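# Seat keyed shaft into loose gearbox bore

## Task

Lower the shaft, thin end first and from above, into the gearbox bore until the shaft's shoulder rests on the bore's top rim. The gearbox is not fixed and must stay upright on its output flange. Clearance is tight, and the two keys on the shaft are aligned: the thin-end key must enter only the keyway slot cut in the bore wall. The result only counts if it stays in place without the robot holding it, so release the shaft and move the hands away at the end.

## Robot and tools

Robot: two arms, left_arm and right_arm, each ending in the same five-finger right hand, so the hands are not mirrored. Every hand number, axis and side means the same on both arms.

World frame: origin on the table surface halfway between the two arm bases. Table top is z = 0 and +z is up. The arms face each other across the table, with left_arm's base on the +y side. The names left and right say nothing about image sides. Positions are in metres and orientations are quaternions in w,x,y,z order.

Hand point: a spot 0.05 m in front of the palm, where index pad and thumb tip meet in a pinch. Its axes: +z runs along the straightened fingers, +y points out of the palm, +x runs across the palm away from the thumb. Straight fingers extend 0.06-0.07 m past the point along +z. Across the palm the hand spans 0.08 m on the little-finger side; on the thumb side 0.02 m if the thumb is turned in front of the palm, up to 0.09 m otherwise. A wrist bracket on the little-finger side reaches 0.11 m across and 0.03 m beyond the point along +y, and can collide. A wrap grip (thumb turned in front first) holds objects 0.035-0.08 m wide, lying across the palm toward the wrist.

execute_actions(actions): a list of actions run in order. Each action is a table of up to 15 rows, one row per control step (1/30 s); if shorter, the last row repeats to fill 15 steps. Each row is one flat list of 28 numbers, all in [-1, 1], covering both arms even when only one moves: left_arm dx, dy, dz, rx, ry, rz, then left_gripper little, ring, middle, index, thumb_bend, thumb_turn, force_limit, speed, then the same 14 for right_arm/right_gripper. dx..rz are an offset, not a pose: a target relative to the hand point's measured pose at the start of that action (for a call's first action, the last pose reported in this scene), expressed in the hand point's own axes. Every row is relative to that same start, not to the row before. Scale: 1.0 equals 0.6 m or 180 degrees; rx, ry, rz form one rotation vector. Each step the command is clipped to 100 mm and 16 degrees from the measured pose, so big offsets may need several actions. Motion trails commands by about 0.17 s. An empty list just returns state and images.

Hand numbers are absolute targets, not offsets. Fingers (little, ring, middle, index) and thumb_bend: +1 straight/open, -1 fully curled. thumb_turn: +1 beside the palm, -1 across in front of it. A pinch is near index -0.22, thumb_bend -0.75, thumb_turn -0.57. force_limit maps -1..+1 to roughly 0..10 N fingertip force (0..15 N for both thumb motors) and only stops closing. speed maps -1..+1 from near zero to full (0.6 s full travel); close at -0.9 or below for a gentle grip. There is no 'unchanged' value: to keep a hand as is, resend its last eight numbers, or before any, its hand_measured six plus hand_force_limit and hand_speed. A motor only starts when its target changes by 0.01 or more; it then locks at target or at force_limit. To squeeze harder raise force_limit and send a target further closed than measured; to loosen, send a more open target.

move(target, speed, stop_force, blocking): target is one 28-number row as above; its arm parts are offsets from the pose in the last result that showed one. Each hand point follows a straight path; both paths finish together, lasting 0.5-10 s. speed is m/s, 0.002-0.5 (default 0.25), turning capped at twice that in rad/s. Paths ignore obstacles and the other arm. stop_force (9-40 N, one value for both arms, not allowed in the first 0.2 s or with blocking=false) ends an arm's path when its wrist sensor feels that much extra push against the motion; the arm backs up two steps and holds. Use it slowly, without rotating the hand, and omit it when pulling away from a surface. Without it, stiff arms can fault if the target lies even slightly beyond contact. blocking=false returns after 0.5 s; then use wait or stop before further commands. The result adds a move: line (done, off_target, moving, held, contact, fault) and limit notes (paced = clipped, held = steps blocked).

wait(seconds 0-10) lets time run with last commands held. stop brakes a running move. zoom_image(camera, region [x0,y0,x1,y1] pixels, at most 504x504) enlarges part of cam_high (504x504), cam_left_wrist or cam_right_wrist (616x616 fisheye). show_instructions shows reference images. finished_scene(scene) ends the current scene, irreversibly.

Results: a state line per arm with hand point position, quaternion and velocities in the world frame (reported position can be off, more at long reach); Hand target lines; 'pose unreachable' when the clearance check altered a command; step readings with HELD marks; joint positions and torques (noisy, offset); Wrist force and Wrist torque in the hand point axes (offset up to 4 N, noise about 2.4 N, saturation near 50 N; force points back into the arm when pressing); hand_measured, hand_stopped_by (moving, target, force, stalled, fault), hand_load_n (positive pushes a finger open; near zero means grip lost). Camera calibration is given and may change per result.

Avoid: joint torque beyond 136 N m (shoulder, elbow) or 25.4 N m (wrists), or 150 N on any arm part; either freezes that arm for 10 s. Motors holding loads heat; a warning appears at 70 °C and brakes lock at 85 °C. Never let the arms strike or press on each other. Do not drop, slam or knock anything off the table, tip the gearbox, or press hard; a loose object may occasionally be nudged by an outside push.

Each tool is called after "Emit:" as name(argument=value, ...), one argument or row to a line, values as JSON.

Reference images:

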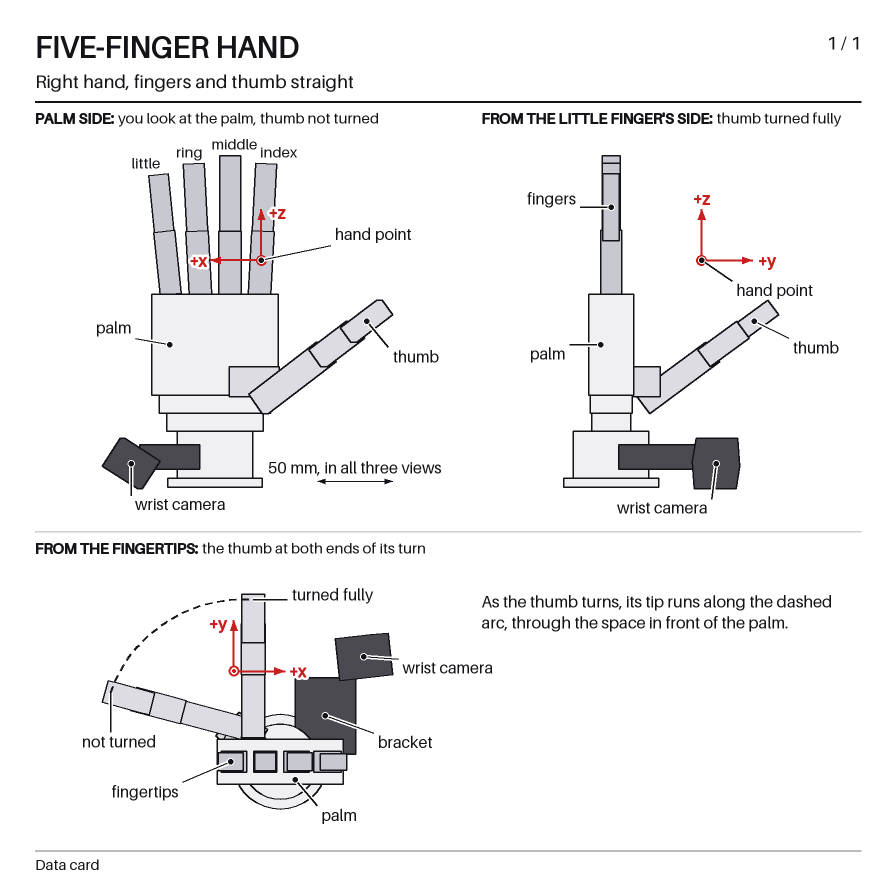

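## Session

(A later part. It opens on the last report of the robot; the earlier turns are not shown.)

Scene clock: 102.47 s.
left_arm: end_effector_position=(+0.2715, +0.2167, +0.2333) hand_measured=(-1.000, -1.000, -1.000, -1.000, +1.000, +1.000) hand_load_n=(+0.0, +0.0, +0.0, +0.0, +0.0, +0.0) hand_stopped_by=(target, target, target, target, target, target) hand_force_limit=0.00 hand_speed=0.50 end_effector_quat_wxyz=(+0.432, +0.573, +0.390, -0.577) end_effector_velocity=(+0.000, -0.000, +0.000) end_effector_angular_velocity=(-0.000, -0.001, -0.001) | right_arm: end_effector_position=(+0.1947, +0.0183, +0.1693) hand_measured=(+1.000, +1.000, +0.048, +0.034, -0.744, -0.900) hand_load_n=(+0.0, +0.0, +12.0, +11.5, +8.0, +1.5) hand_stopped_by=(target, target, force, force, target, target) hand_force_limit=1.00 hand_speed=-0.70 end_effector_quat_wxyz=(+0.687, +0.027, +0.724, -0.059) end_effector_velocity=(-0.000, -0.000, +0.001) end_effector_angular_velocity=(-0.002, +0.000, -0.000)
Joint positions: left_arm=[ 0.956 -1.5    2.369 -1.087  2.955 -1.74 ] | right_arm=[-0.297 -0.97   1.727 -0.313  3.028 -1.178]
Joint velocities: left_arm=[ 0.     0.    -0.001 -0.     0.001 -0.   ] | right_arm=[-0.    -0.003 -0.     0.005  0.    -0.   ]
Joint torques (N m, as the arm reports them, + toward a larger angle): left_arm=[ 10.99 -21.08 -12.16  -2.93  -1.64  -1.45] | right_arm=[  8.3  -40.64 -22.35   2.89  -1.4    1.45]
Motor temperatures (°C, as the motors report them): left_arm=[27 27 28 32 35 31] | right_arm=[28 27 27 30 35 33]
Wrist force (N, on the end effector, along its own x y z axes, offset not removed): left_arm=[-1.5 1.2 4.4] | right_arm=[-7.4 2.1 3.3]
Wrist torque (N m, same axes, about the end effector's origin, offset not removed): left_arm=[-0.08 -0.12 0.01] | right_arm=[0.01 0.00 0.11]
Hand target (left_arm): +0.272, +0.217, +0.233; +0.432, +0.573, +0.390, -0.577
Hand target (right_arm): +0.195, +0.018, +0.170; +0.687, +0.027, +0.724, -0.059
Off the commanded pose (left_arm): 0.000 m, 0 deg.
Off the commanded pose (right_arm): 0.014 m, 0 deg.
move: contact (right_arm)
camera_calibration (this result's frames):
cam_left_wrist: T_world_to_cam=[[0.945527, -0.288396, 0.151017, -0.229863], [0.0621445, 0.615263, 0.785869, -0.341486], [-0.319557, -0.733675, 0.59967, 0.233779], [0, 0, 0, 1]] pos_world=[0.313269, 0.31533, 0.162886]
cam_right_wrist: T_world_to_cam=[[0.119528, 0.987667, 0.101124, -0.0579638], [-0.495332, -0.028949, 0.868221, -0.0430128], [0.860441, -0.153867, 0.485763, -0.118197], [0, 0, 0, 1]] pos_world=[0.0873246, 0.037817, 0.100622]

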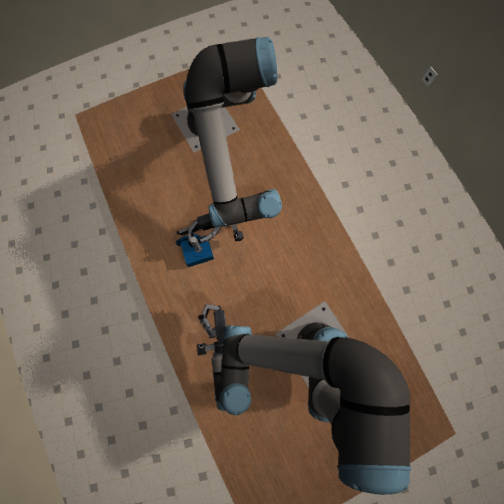

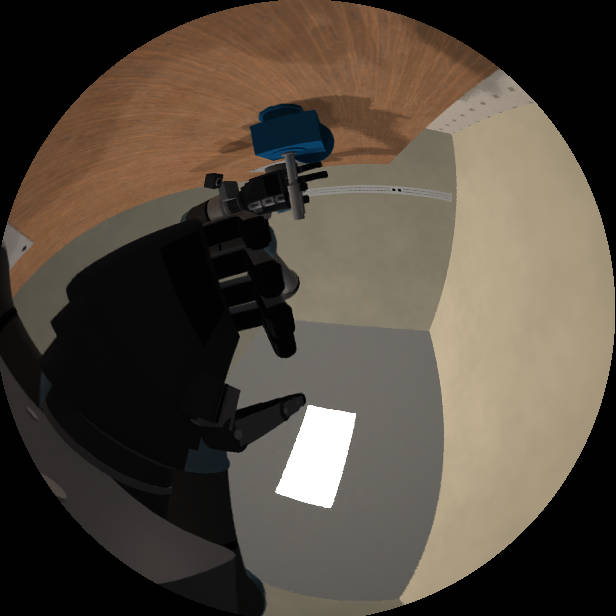

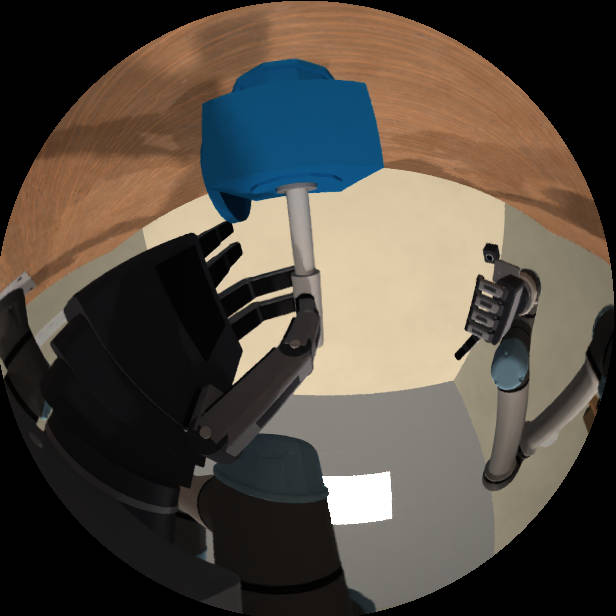

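Emit:
move(
  target=[0.04,0.25,0.246,-0.19,0,0,-1,-1,-1,-1,1,1,0,0.5,-0.001,0,0,0,0,0,1,1,-0.6,-0.6,-0.75,-0.9,1,-0.7],
  speed=0.2,
)

Scene clock: 151.47 s.
left_arm: end_effector_position=(+0.3663, +0.0278, +0.2223) hand_measured=(-1.000, -1.000, -1.000, -1.000, +1.000, +1.000) hand_load_n=(+0.0, +0.0, +0.0, +0.0, +0.0, +0.0) hand_stopped_by=(target, target, target, target, target, target) hand_force_limit=0.00 hand_speed=0.50 end_effector_quat_wxyz=(+0.582, +0.420, +0.542, -0.438) end_effector_velocity=(+0.001, -0.002, +0.001) end_effector_angular_velocity=(-0.002, -0.001, +0.004) | right_arm: end_effector_position=(+0.1947, +0.0183, +0.1699) hand_measured=(+1.000, +1.000, +0.048, +0.034, -0.744, -0.900) hand_load_n=(+0.0, +0.0, +11.5, +11.0, +8.0, +0.5) hand_stopped_by=(target, target, force, force, target, target) hand_force_limit=1.00 hand_speed=-0.70 end_effector_quat_wxyz=(+0.687, +0.027, +0.724, -0.059) end_effector_velocity=(+0.000, -0.000, -0.000) end_effector_angular_velocity=(+0.001, -0.000, -0.001)
Joint positions: left_arm=[ 0.367 -1.346  2.224 -0.939  1.773 -1.569] | right_arm=[-0.297 -0.971  1.727 -0.312  3.028 -1.178]
Joint velocities: left_arm=[-0.002  0.003 -0.006  0.001 -0.007  0.   ] | right_arm=[-0.001  0.     0.    -0.001 -0.    -0.   ]
Joint torques (N m, as the arm reports them, + toward a larger angle): left_arm=[-11.29 -19.89 -24.97   0.07  -2.17   2.15] | right_arm=[ -8.09 -46.63  -5.67   2.21  -1.31  -1.05]
Motor temperatures (°C, as the motors report them): left_arm=[27 27 28 32 35 31] | right_arm=[28 27 27 30 35 33]
Wrist force (N, on the end effector, along its own x y z axes, offset not removed): left_arm=[-3.2 0.0 -3.9] | right_arm=[4.5 -1.5 0.8]
Wrist torque (N m, same axes, about the end effector's origin, offset not removed): left_arm=[0.26 0.38 -0.18] | right_arm=[-0.45 0.25 -0.01]
Hand target (left_arm): +0.366, +0.028, +0.222; +0.582, +0.420, +0.542, -0.438
Hand target (right_arm): +0.195, +0.018, +0.170; +0.687, +0.027, +0.724, -0.059
Off the commanded pose (left_arm): 0.000 m, 0 deg.
Off the commanded pose (right_arm): 0.000 m, 0 deg.
move: done
camera_calibration (this result's frames):
cam_left_wrist: T_world_to_cam=[[0.947964, 0.295356, 0.118866, -0.382239], [-0.273789, 0.56571, 0.777825, -0.0962558], [0.162491, -0.769894, 0.617138, -0.0473599], [0, 0, 0, 1]] pos_world=[0.34369, 0.130887, 0.149533]
cam_right_wrist: T_world_to_cam=[[0.119476, 0.987673, 0.101129, -0.0580539], [-0.495332, -0.0289791, 0.86822, -0.0435304], [0.860449, -0.153824, 0.485763, -0.118489], [0, 0, 0, 1]] pos_world=[0.0873279, 0.0378504, 0.101223]

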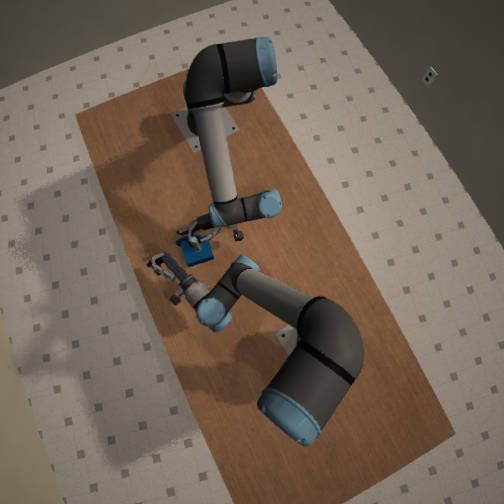

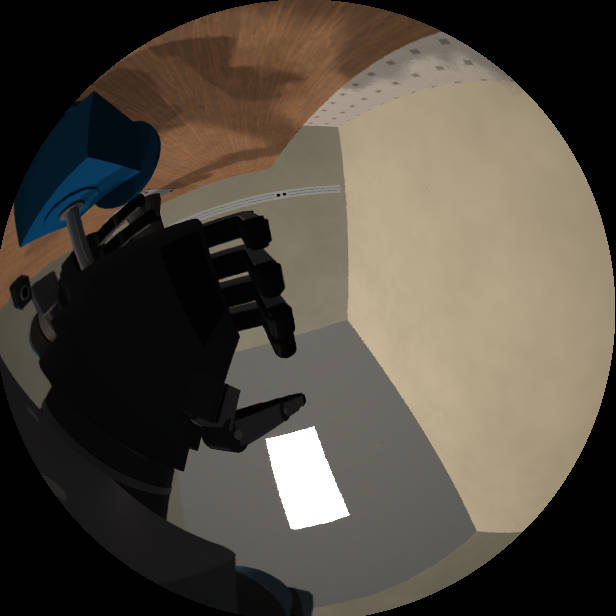

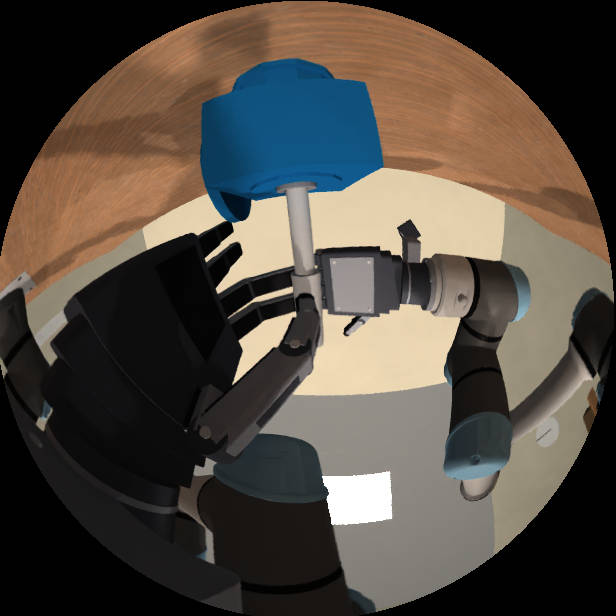

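Emit:
zoom_image(
  camera="cam_left_wrist",
  region=[45,190,105,250],
)

Region (45, 190, 105, 250) of cam_left_wrist's 616x616 image, scaled by 8.400, with more detail than that image has.

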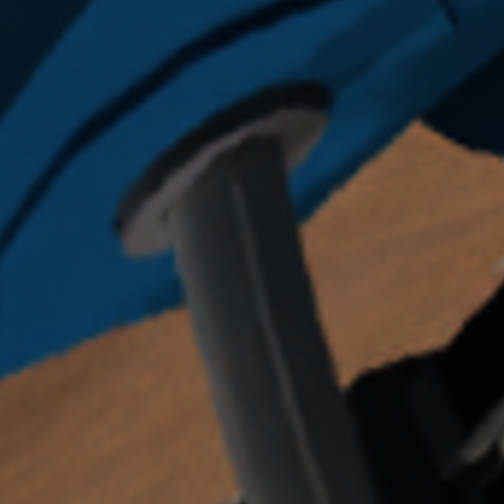

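Emit:
move(
  target=[0,0,0,0,0,0,-1,-1,-1,-1,1,1,0,0.5,0,-0.001,0.0003,-0.014,-0.0007,-0.0007,1,1,-0.6,-0.6,-0.75,-0.9,1,-0.7],
  speed=0.03,
)

Emit:
move(
  target=[0,0,0,0,0,0,-1,-1,-1,-1,1,1,0,0.5,0.025,0.0012,0.0012,0,0,0,1,1,-0.6,-0.6,-0.75,-0.9,1,-0.7],
  speed=0.005,
  stop_force=12,
)

Emit:
zoom_image(
  camera="cam_left_wrist",
  region=[45,190,105,250],
)

Scene clock: 152.73 s.
left_arm: end_effector_position=(+0.3663, +0.0277, +0.2222) hand_measured=(-1.000, -1.000, -1.000, -1.000, +1.000, +1.000) hand_load_n=(+0.0, +0.0, +0.0, +0.0, +0.0, +0.0) hand_stopped_by=(target, target, target, target, target, target) hand_force_limit=0.00 hand_speed=0.50 end_effector_quat_wxyz=(+0.582, +0.420, +0.542, -0.438) end_effector_velocity=(+0.000, +0.001, -0.001) end_effector_angular_velocity=(+0.001, +0.001, -0.000) | right_arm: end_effector_position=(+0.1948, +0.0177, +0.1700) hand_measured=(+1.000, +1.000, +0.048, +0.034, -0.744, -0.900) hand_load_n=(+0.0, +0.0, +11.5, +11.0, +8.5, +0.5) hand_stopped_by=(target, target, force, force, target, target) hand_force_limit=1.00 hand_speed=-0.70 end_effector_quat_wxyz=(+0.688, +0.011, +0.725, -0.044) end_effector_velocity=(+0.000, -0.000, -0.000) end_effector_angular_velocity=(-0.001, -0.008, +0.012)
Joint positions: left_arm=[ 0.367 -1.346  2.224 -0.939  1.773 -1.569] | right_arm=[-0.306 -1.021  1.799 -0.464  2.979 -1.309]
Joint velocities: left_arm=[ 0.001  0.     0.001 -0.     0.001 -0.001] | right_arm=[-0.004 -0.018  0.032 -0.09  -0.012 -0.076]
Joint torques (N m, as the arm reports them, + toward a larger angle): left_arm=[ 12.02 -31.54  -6.62  -1.66   1.78   1.8 ] | right_arm=[-13.59 -44.01  -5.61  -1.09  -2.02  -1.31]
Motor temperatures (°C, as the motors report them): left_arm=[27 27 28 32 35 31] | right_arm=[28 27 27 30 35 33]
Wrist force (N, on the end effector, along its own x y z axes, offset not removed): left_arm=[-3.5 -2.1 2.1] | right_arm=[-0.3 -0.4 2.9]
Wrist torque (N m, same axes, about the end effector's origin, offset not removed): left_arm=[-0.33 0.34 -0.13] | right_arm=[-0.46 0.39 0.28]
Hand target (left_arm): +0.366, +0.028, +0.222; +0.582, +0.420, +0.542, -0.438
Hand target (right_arm): +0.195, +0.018, +0.170; +0.688, +0.011, +0.724, -0.044
Off the commanded pose (left_arm): 0.000 m, 0 deg.
Off the commanded pose (right_arm): 0.000 m, 0 deg.
move: done
camera_calibration (this result's frames):
cam_left_wrist: T_world_to_cam=[[0.947984, 0.295292, 0.118865, -0.382205], [-0.273744, 0.565695, 0.777852, -0.0962633], [0.162453, -0.769929, 0.617104, -0.0473455], [0, 0, 0, 1]] pos_world=[0.343664, 0.130865, 0.149526]
cam_right_wrist: T_world_to_cam=[[0.0771646, 0.991875, 0.101145, -0.0493282], [-0.492519, -0.050283, 0.868848, -0.0438454], [0.866874, -0.11686, 0.484637, -0.120375], [0, 0, 0, 1]] pos_world=[0.086562, 0.0326556, 0.101423]

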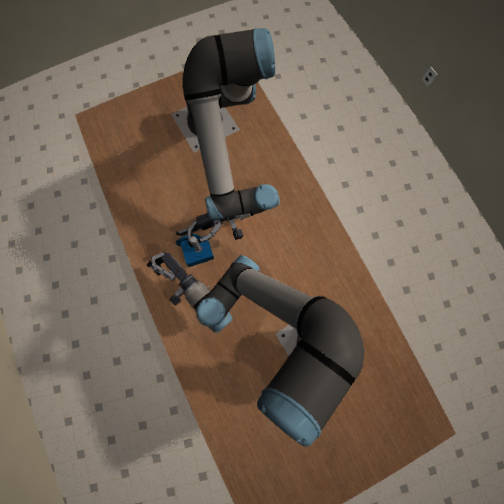

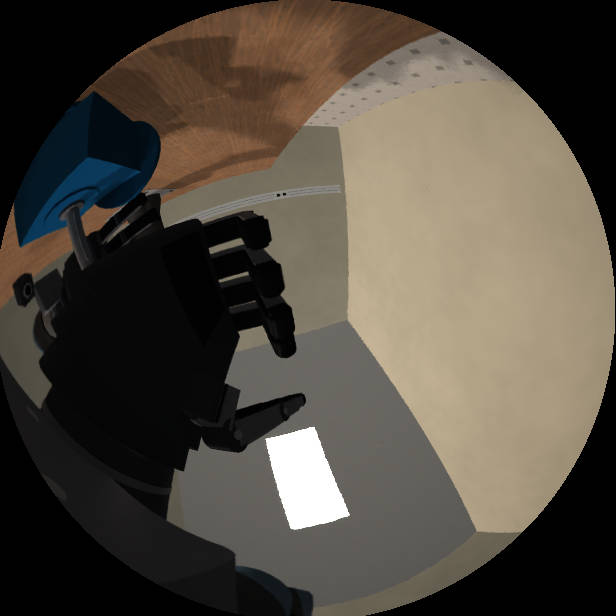

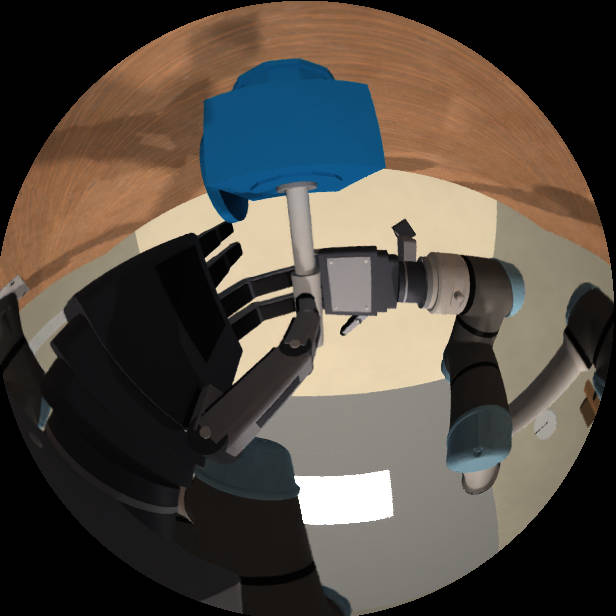

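Scene clock: 153.53 s.
left_arm: end_effector_position=(+0.3663, +0.0277, +0.2222) hand_measured=(-1.000, -1.000, -1.000, -1.000, +1.000, +1.000) hand_load_n=(+0.0, +0.0, +0.0, +0.0, +0.0, +0.0) hand_stopped_by=(target, target, target, target, target, target) hand_force_limit=0.00 hand_speed=0.50 end_effector_quat_wxyz=(+0.582, +0.420, +0.542, -0.438) end_effector_velocity=(+0.000, -0.000, -0.000) end_effector_angular_velocity=(+0.000, +0.001, +0.001) | right_arm: end_effector_position=(+0.1949, +0.0177, +0.1678) hand_measured=(+1.000, +1.000, +0.048, +0.034, -0.744, -0.900) hand_load_n=(+0.0, +0.0, +11.0, +10.5, +8.5, +4.5) hand_stopped_by=(target, target, force, force, target, target) hand_force_limit=1.00 hand_speed=-0.70 end_effector_quat_wxyz=(+0.688, +0.011, +0.725, -0.044) end_effector_velocity=(-0.000, -0.000, +0.002) end_effector_angular_velocity=(+0.001, -0.000, +0.000)
Joint positions: left_arm=[ 0.367 -1.346  2.224 -0.939  1.773 -1.569] | right_arm=[-0.306 -1.017  1.8   -0.468  2.979 -1.308]
Joint velocities: left_arm=[ 0.     0.001 -0.001  0.    -0.    -0.001] | right_arm=[ 0.    -0.003 -0.     0.003 -0.    -0.   ]
Joint torques (N m, as the arm reports them, + toward a larger angle): left_arm=[  7.07 -30.95  -6.58  -1.79   1.49   1.93] | right_arm=[  0.11 -38.85 -13.48   2.73   1.13  -1.57]
Motor temperatures (°C, as the motors report them): left_arm=[27 27 28 32 35 31] | right_arm=[28 27 27 30 35 33]
Wrist force (N, on the end effector, along its own x y z axes, offset not removed): left_arm=[-2.5 2.4 0.5] | right_arm=[-5.4 -1.3 2.9]
Wrist torque (N m, same axes, about the end effector's origin, offset not removed): left_arm=[0.48 0.19 -0.14] | right_arm=[-0.56 -0.52 0.27]
Hand target (left_arm): +0.366, +0.028, +0.222; +0.582, +0.420, +0.542, -0.438
Hand target (right_arm): +0.195, +0.018, +0.168; +0.688, +0.012, +0.724, -0.044
Off the commanded pose (left_arm): 0.000 m, 0 deg.
Off the commanded pose (right_arm): 0.013 m, 0 deg.
move: contact (right_arm)
camera_calibration (this result's frames):
cam_left_wrist: T_world_to_cam=[[0.947979, 0.295308, 0.118865, -0.382214], [-0.273753, 0.56569, 0.777852, -0.0962622], [0.162465, -0.769927, 0.617104, -0.0473451], [0, 0, 0, 1]] pos_world=[0.34367, 0.130873, 0.149526]
cam_right_wrist: T_world_to_cam=[[0.0773621, 0.991843, 0.101306, -0.0491673], [-0.492551, -0.0503234, 0.868827, -0.0418942], [0.866838, -0.117113, 0.48464, -0.119372], [0, 0, 0, 1]] pos_world=[0.0866451, 0.032678, 0.0992324]

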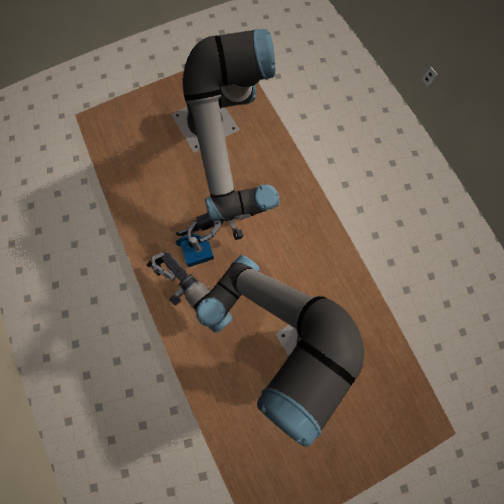

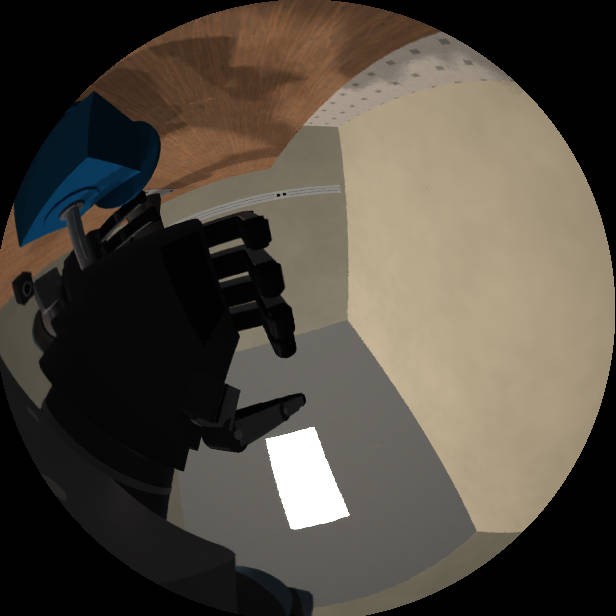

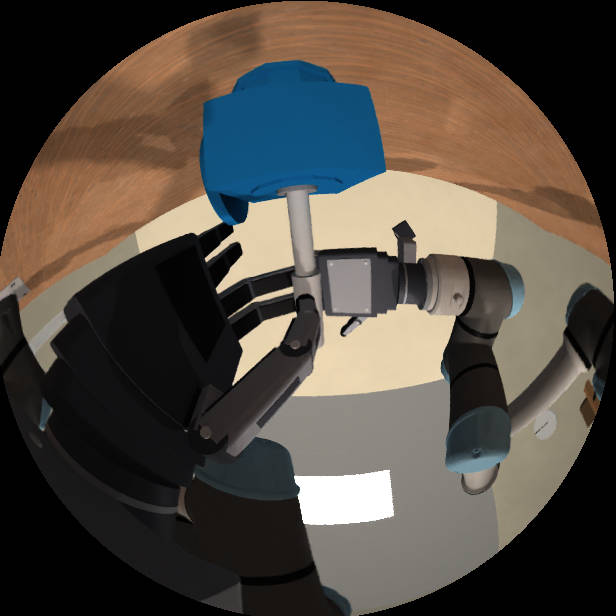

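Region (45, 190, 105, 250) of cam_left_wrist's 616x616 image, scaled by 8.400, with more detail than that image has.

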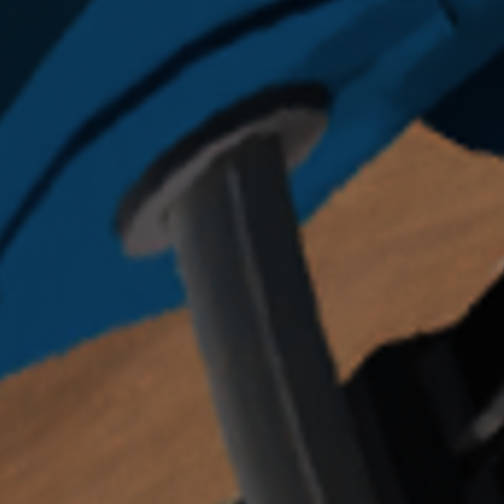

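Emit:
move(
  target=[0,0,0,0,0,0,-1,-1,-1,-1,1,1,0,0.5,-0.022,-0.0011,-0.0011,0,0,0,1,1,-0.62,-0.62,-0.75,-0.9,1,-0.7],
  speed=0.02,
)

Emit:
zoom_image(
  camera="cam_left_wrist",
  region=[45,190,105,250],
)

Emit:
zoom_image(
  camera="cam_right_wrist",
  region=[260,150,340,230],
)

Scene clock: 154.67 s.
left_arm: end_effector_position=(+0.3663, +0.0277, +0.2222) hand_measured=(-1.000, -1.000, -1.000, -1.000, +1.000, +1.000) hand_load_n=(+0.0, +0.0, +0.0, +0.0, +0.0, +0.0) hand_stopped_by=(target, target, target, target, target, target) hand_force_limit=0.00 hand_speed=0.50 end_effector_quat_wxyz=(+0.582, +0.420, +0.542, -0.438) end_effector_velocity=(+0.001, +0.000, -0.000) end_effector_angular_velocity=(-0.000, +0.002, +0.001) | right_arm: end_effector_position=(+0.1948, +0.0177, +0.1809) hand_measured=(+1.000, +1.000, +0.048, +0.034, -0.744, -0.900) hand_load_n=(+0.0, +0.0, +10.0, +11.0, +8.0, +2.0) hand_stopped_by=(target, target, force, force, target, target) hand_force_limit=1.00 hand_speed=-0.70 end_effector_quat_wxyz=(+0.688, +0.011, +0.724, -0.044) end_effector_velocity=(+0.000, +0.000, +0.001) end_effector_angular_velocity=(+0.001, +0.000, -0.000)
Joint positions: left_arm=[ 0.367 -1.346  2.224 -0.939  1.773 -1.569] | right_arm=[-0.306 -1.039  1.793 -0.439  2.979 -1.309]
Joint velocities: left_arm=[ 0.001  0.001 -0.001  0.    -0.001 -0.002] | right_arm=[-0.001 -0.001 -0.002  0.006 -0.     0.004]
Joint torques (N m, as the arm reports them, + toward a larger angle): left_arm=[  7.28 -30.31  -7.19  -1.85   1.43   1.85] | right_arm=[ -4.07 -43.6  -26.65   1.8   -1.48   1.92]
Motor temperatures (°C, as the motors report them): left_arm=[27 27 28 32 35 31] | right_arm=[28 27 27 30 35 33]
Wrist force (N, on the end effector, along its own x y z axes, offset not removed): left_arm=[-1.3 1.3 1.2] | right_arm=[-0.6 -1.6 0.2]
Wrist torque (N m, same axes, about the end effector's origin, offset not removed): left_arm=[0.18 0.07 0.02] | right_arm=[-0.17 0.63 -0.06]
Hand target (left_arm): +0.366, +0.028, +0.222; +0.582, +0.420, +0.542, -0.438
Hand target (right_arm): +0.195, +0.018, +0.181; +0.688, +0.011, +0.724, -0.044
Off the commanded pose (left_arm): 0.000 m, 0 deg.
Off the commanded pose (right_arm): 0.000 m, 0 deg.
move: done
camera_calibration (this result's frames):
cam_left_wrist: T_world_to_cam=[[0.947979, 0.295308, 0.118865, -0.382214], [-0.273753, 0.56569, 0.777852, -0.0962621], [0.162465, -0.769927, 0.617104, -0.0473451], [0, 0, 0, 1]] pos_world=[0.34367, 0.130873, 0.149526]
cam_right_wrist: T_world_to_cam=[[0.0773279, 0.991849, 0.101273, -0.0504678], [-0.492615, -0.050302, 0.868792, -0.0533123], [0.866805, -0.11707, 0.48471, -0.12575], [0, 0, 0, 1]] pos_world=[0.0866411, 0.0326531, 0.112381]

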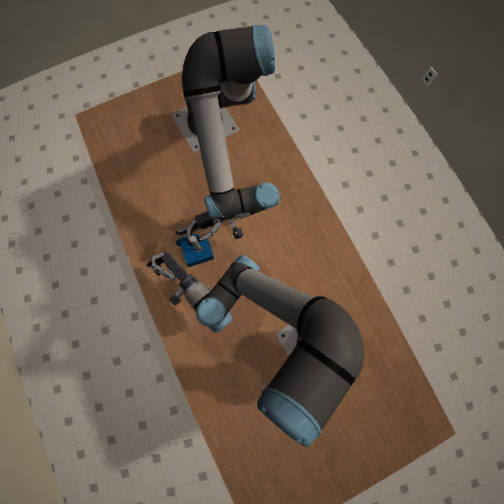

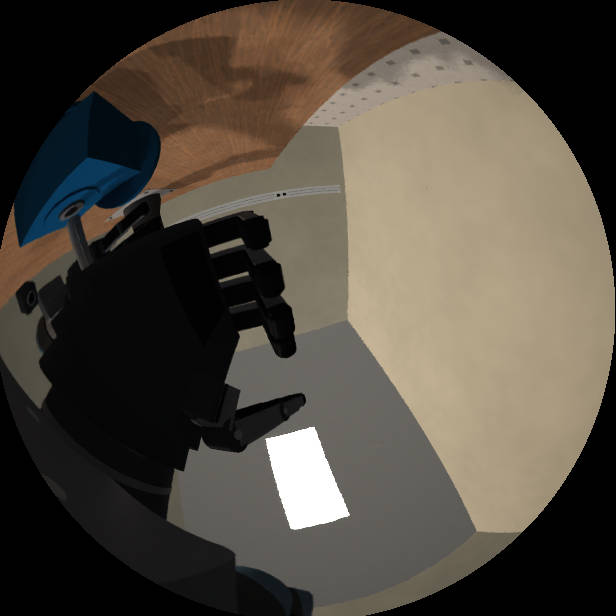

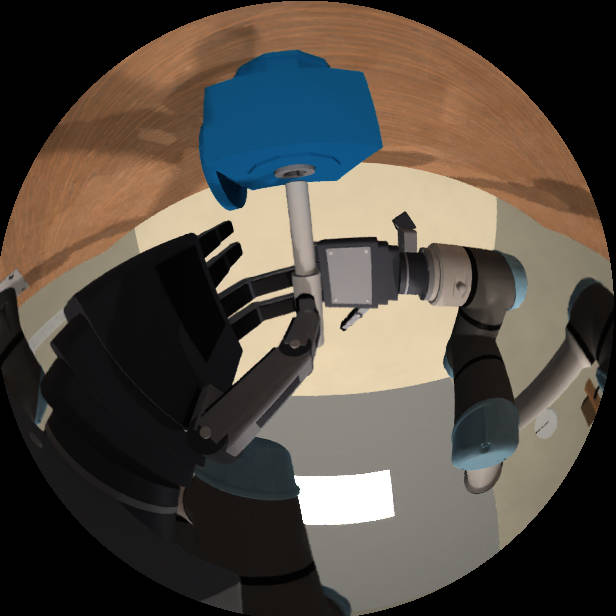

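Region (45, 190, 105, 250) of cam_left_wrist's 616x616 image, scaled by 8.400, with more detail than that image has.

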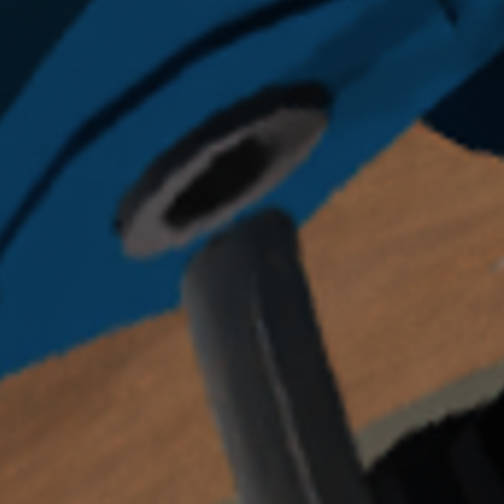

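Region (260, 150, 340, 230) of cam_right_wrist's 616x616 image, scaled by 6.300, with more detail than that image has.

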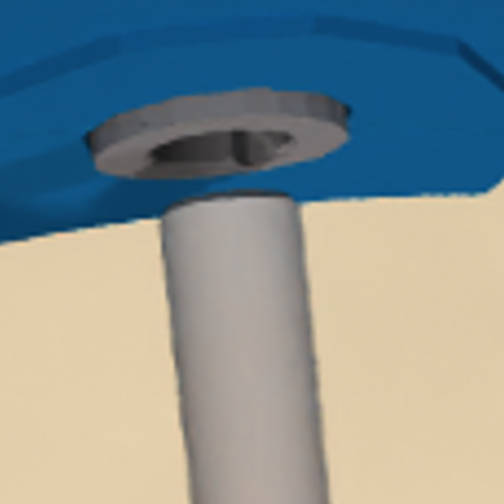

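Emit:
move(
  target=[0,0,0,0,0,0,-1,-1,-1,-1,1,1,0,0.5,0.01,-0.0017,0.0007,-0.025,-0.0012,-0.0012,1,1,-0.62,-0.62,-0.75,-0.9,1,-0.7],
  speed=0.04,
)

Emit:
move(
  target=[0,0,0,0,0,0,-1,-1,-1,-1,1,1,0,0.5,0.035,0.0017,0.0017,0,0,0,1,1,-0.62,-0.62,-0.75,-0.9,1,-0.7],
  speed=0.005,
  stop_force=12,
)

Emit:
zoom_image(
  camera="cam_left_wrist",
  region=[45,190,105,250],
)

Scene clock: 156.27 s.
left_arm: end_effector_position=(+0.3663, +0.0277, +0.2222) hand_measured=(-1.000, -1.000, -1.000, -1.000, +1.000, +1.000) hand_load_n=(+0.0, +0.0, +0.0, +0.0, +0.0, +0.0) hand_stopped_by=(target, target, target, target, target, target) hand_force_limit=0.00 hand_speed=0.50 end_effector_quat_wxyz=(+0.582, +0.420, +0.542, -0.438) end_effector_velocity=(+0.000, +0.000, -0.000) end_effector_angular_velocity=(-0.001, +0.001, +0.000) | right_arm: end_effector_position=(+0.1948, +0.0164, +0.1750) hand_measured=(+1.000, +1.000, +0.048, +0.034, -0.744, -0.900) hand_load_n=(+0.0, +0.0, +10.0, +11.0, +8.0, +2.0) hand_stopped_by=(target, target, force, force, target, target) hand_force_limit=1.00 hand_speed=-0.70 end_effector_quat_wxyz=(+0.689, -0.017, +0.725, -0.017) end_effector_velocity=(+0.001, +0.000, -0.001) end_effector_angular_velocity=(+0.001, -0.004, +0.011)
Joint positions: left_arm=[ 0.367 -1.346  2.224 -0.939  1.773 -1.569] | right_arm=[-0.326 -1.092  1.895 -0.602  2.885 -1.425]
Joint velocities: left_arm=[ 0.    -0.     0.001 -0.001 -0.    -0.001] | right_arm=[-0.005 -0.008  0.018 -0.038 -0.015 -0.027]
Joint torques (N m, as the arm reports them, + toward a larger angle): left_arm=[  6.66 -30.49  -7.08  -1.89   1.51   1.81] | right_arm=[-14.96 -41.13  -6.25  -1.55  -2.31  -1.27]
Motor temperatures (°C, as the motors report them): left_arm=[27 27 28 32 35 31] | right_arm=[28 27 27 30 35 33]
Wrist force (N, on the end effector, along its own x y z axes, offset not removed): left_arm=[-2.7 -0.2 0.8] | right_arm=[-0.3 -0.6 2.1]
Wrist torque (N m, same axes, about the end effector's origin, offset not removed): left_arm=[0.02 0.20 -0.14] | right_arm=[-0.25 0.50 -0.09]
Hand target (left_arm): +0.366, +0.028, +0.222; +0.582, +0.420, +0.542, -0.438
Hand target (right_arm): +0.195, +0.016, +0.175; +0.689, -0.017, +0.724, -0.017
Off the commanded pose (left_arm): 0.000 m, 0 deg.
Off the commanded pose (right_arm): 0.000 m, 0 deg.
move: done
camera_calibration (this result's frames):
cam_left_wrist: T_world_to_cam=[[0.947979, 0.295308, 0.118864, -0.382213], [-0.273752, 0.56569, 0.777852, -0.0962623], [0.162465, -0.769927, 0.617104, -0.0473451], [0, 0, 0, 1]] pos_world=[0.34367, 0.130873, 0.149526]
cam_right_wrist: T_world_to_cam=[[0.0000815248, 0.994838, 0.101473, -0.0336239], [-0.486714, -0.0886036, 0.869057, -0.0488254], [0.873562, -0.0494592, 0.484194, -0.125375], [0, 0, 0, 1]] pos_world=[0.0857613, 0.0229233, 0.10655]

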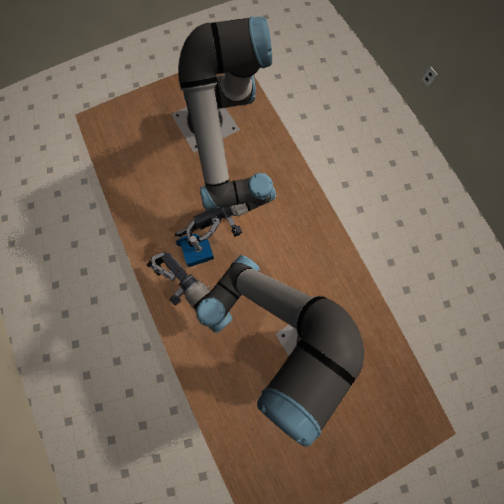

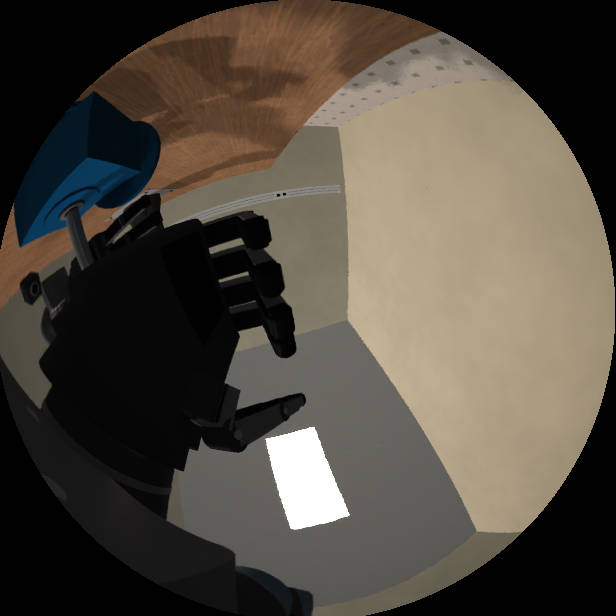

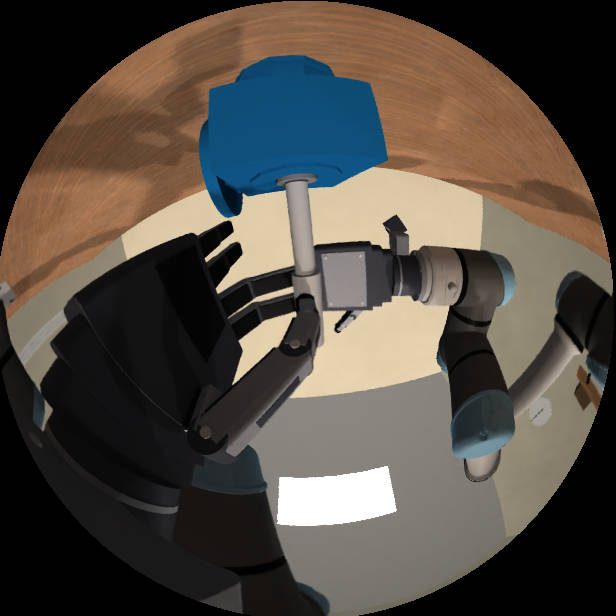

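Scene clock: 157.83 s.
left_arm: end_effector_position=(+0.3663, +0.0277, +0.2222) hand_measured=(-1.000, -1.000, -1.000, -1.000, +1.000, +1.000) hand_load_n=(+0.0, +0.0, +0.0, +0.0, +0.0, +0.0) hand_stopped_by=(target, target, target, target, target, target) hand_force_limit=0.00 hand_speed=0.50 end_effector_quat_wxyz=(+0.582, +0.420, +0.542, -0.438) end_effector_velocity=(+0.000, -0.001, +0.001) end_effector_angular_velocity=(-0.003, -0.001, -0.001) | right_arm: end_effector_position=(+0.1948, +0.0163, +0.1689) hand_measured=(+1.000, +1.000, +0.048, +0.034, -0.744, -0.900) hand_load_n=(+0.0, +0.0, +11.0, +10.5, +8.5, +3.0) hand_stopped_by=(target, target, force, force, target, target) hand_force_limit=1.00 hand_speed=-0.70 end_effector_quat_wxyz=(+0.689, -0.017, +0.725, -0.018) end_effector_velocity=(-0.000, -0.001, +0.001) end_effector_angular_velocity=(-0.002, +0.000, -0.001)
Joint positions: left_arm=[ 0.367 -1.346  2.224 -0.939  1.773 -1.569] | right_arm=[-0.326 -1.081  1.898 -0.617  2.885 -1.425]
Joint velocities: left_arm=[-0.    -0.001 -0.001 -0.001 -0.    -0.001] | right_arm=[-0.    -0.003  0.     0.005  0.001  0.   ]
Joint torques (N m, as the arm reports them, + toward a larger angle): left_arm=[  6.29 -31.1   -7.05  -1.74   1.42   1.88] | right_arm=[ 12.66 -37.11 -15.3    2.44   2.06  -0.13]
Motor temperatures (°C, as the motors report them): left_arm=[27 27 28 32 35 31] | right_arm=[28 27 27 30 35 33]
Wrist force (N, on the end effector, along its own x y z axes, offset not removed): left_arm=[-4.9 0.1 -0.6] | right_arm=[-6.5 -0.6 3.2]
Wrist torque (N m, same axes, about the end effector's origin, offset not removed): left_arm=[0.21 0.71 -0.18] | right_arm=[-0.56 0.04 -0.01]
Hand target (left_arm): +0.366, +0.028, +0.222; +0.582, +0.420, +0.542, -0.438
Hand target (right_arm): +0.195, +0.016, +0.169; +0.689, -0.017, +0.725, -0.017
Off the commanded pose (left_arm): 0.000 m, 0 deg.
Off the commanded pose (right_arm): 0.015 m, 0 deg.
move: contact (right_arm)
camera_calibration (this result's frames):
cam_left_wrist: T_world_to_cam=[[0.947979, 0.295308, 0.118864, -0.382214], [-0.273752, 0.56569, 0.777852, -0.0962622], [0.162466, -0.769927, 0.617104, -0.0473451], [0, 0, 0, 1]] pos_world=[0.34367, 0.130873, 0.149526]
cam_right_wrist: T_world_to_cam=[[0.000151931, 0.994855, 0.101313, -0.0329239], [-0.486659, -0.0884327, 0.869105, -0.0435407], [0.873592, -0.0494369, 0.484142, -0.122406], [0, 0, 0, 1]] pos_world=[0.0857482, 0.0228528, 0.100439]

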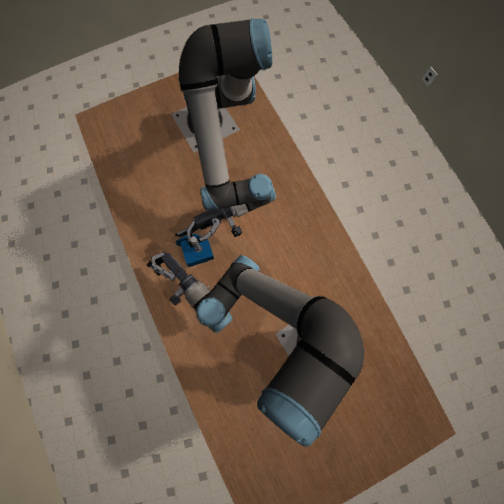

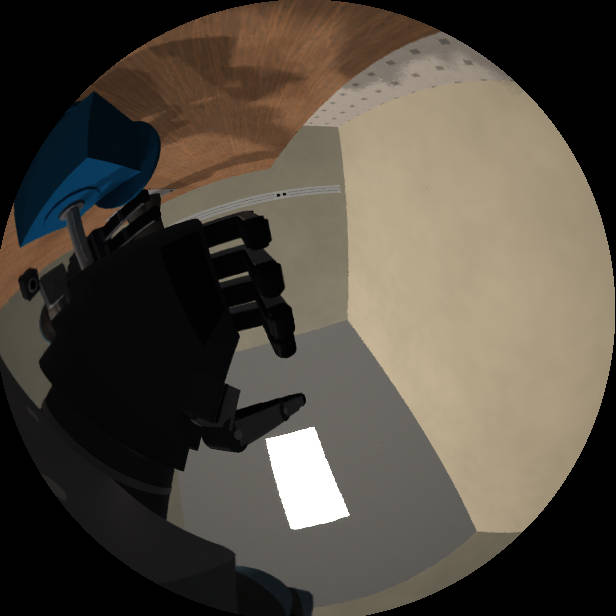

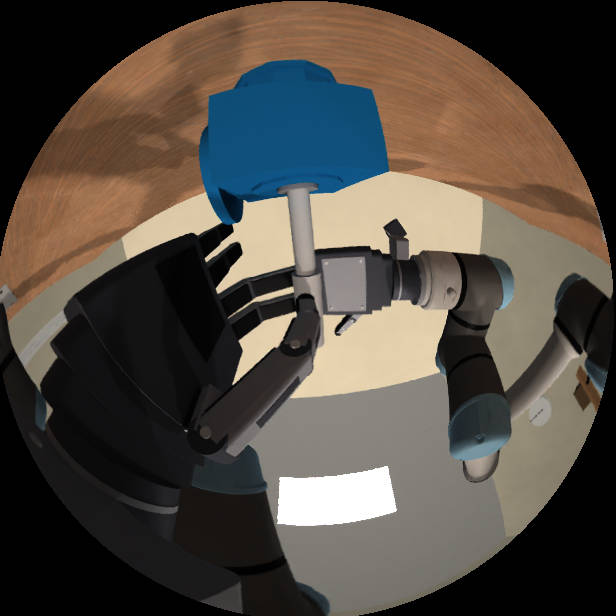

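Region (45, 190, 105, 250) of cam_left_wrist's 616x616 image, scaled by 8.400, with more detail than that image has.

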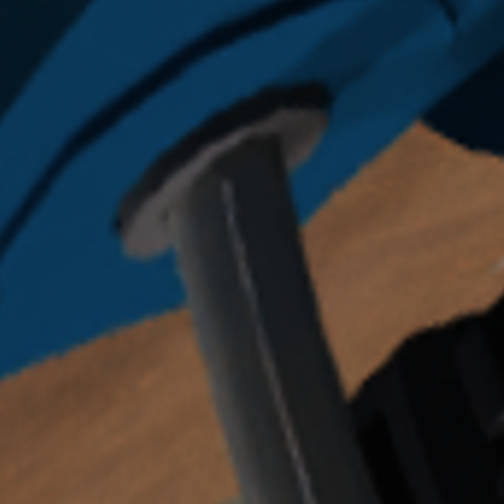

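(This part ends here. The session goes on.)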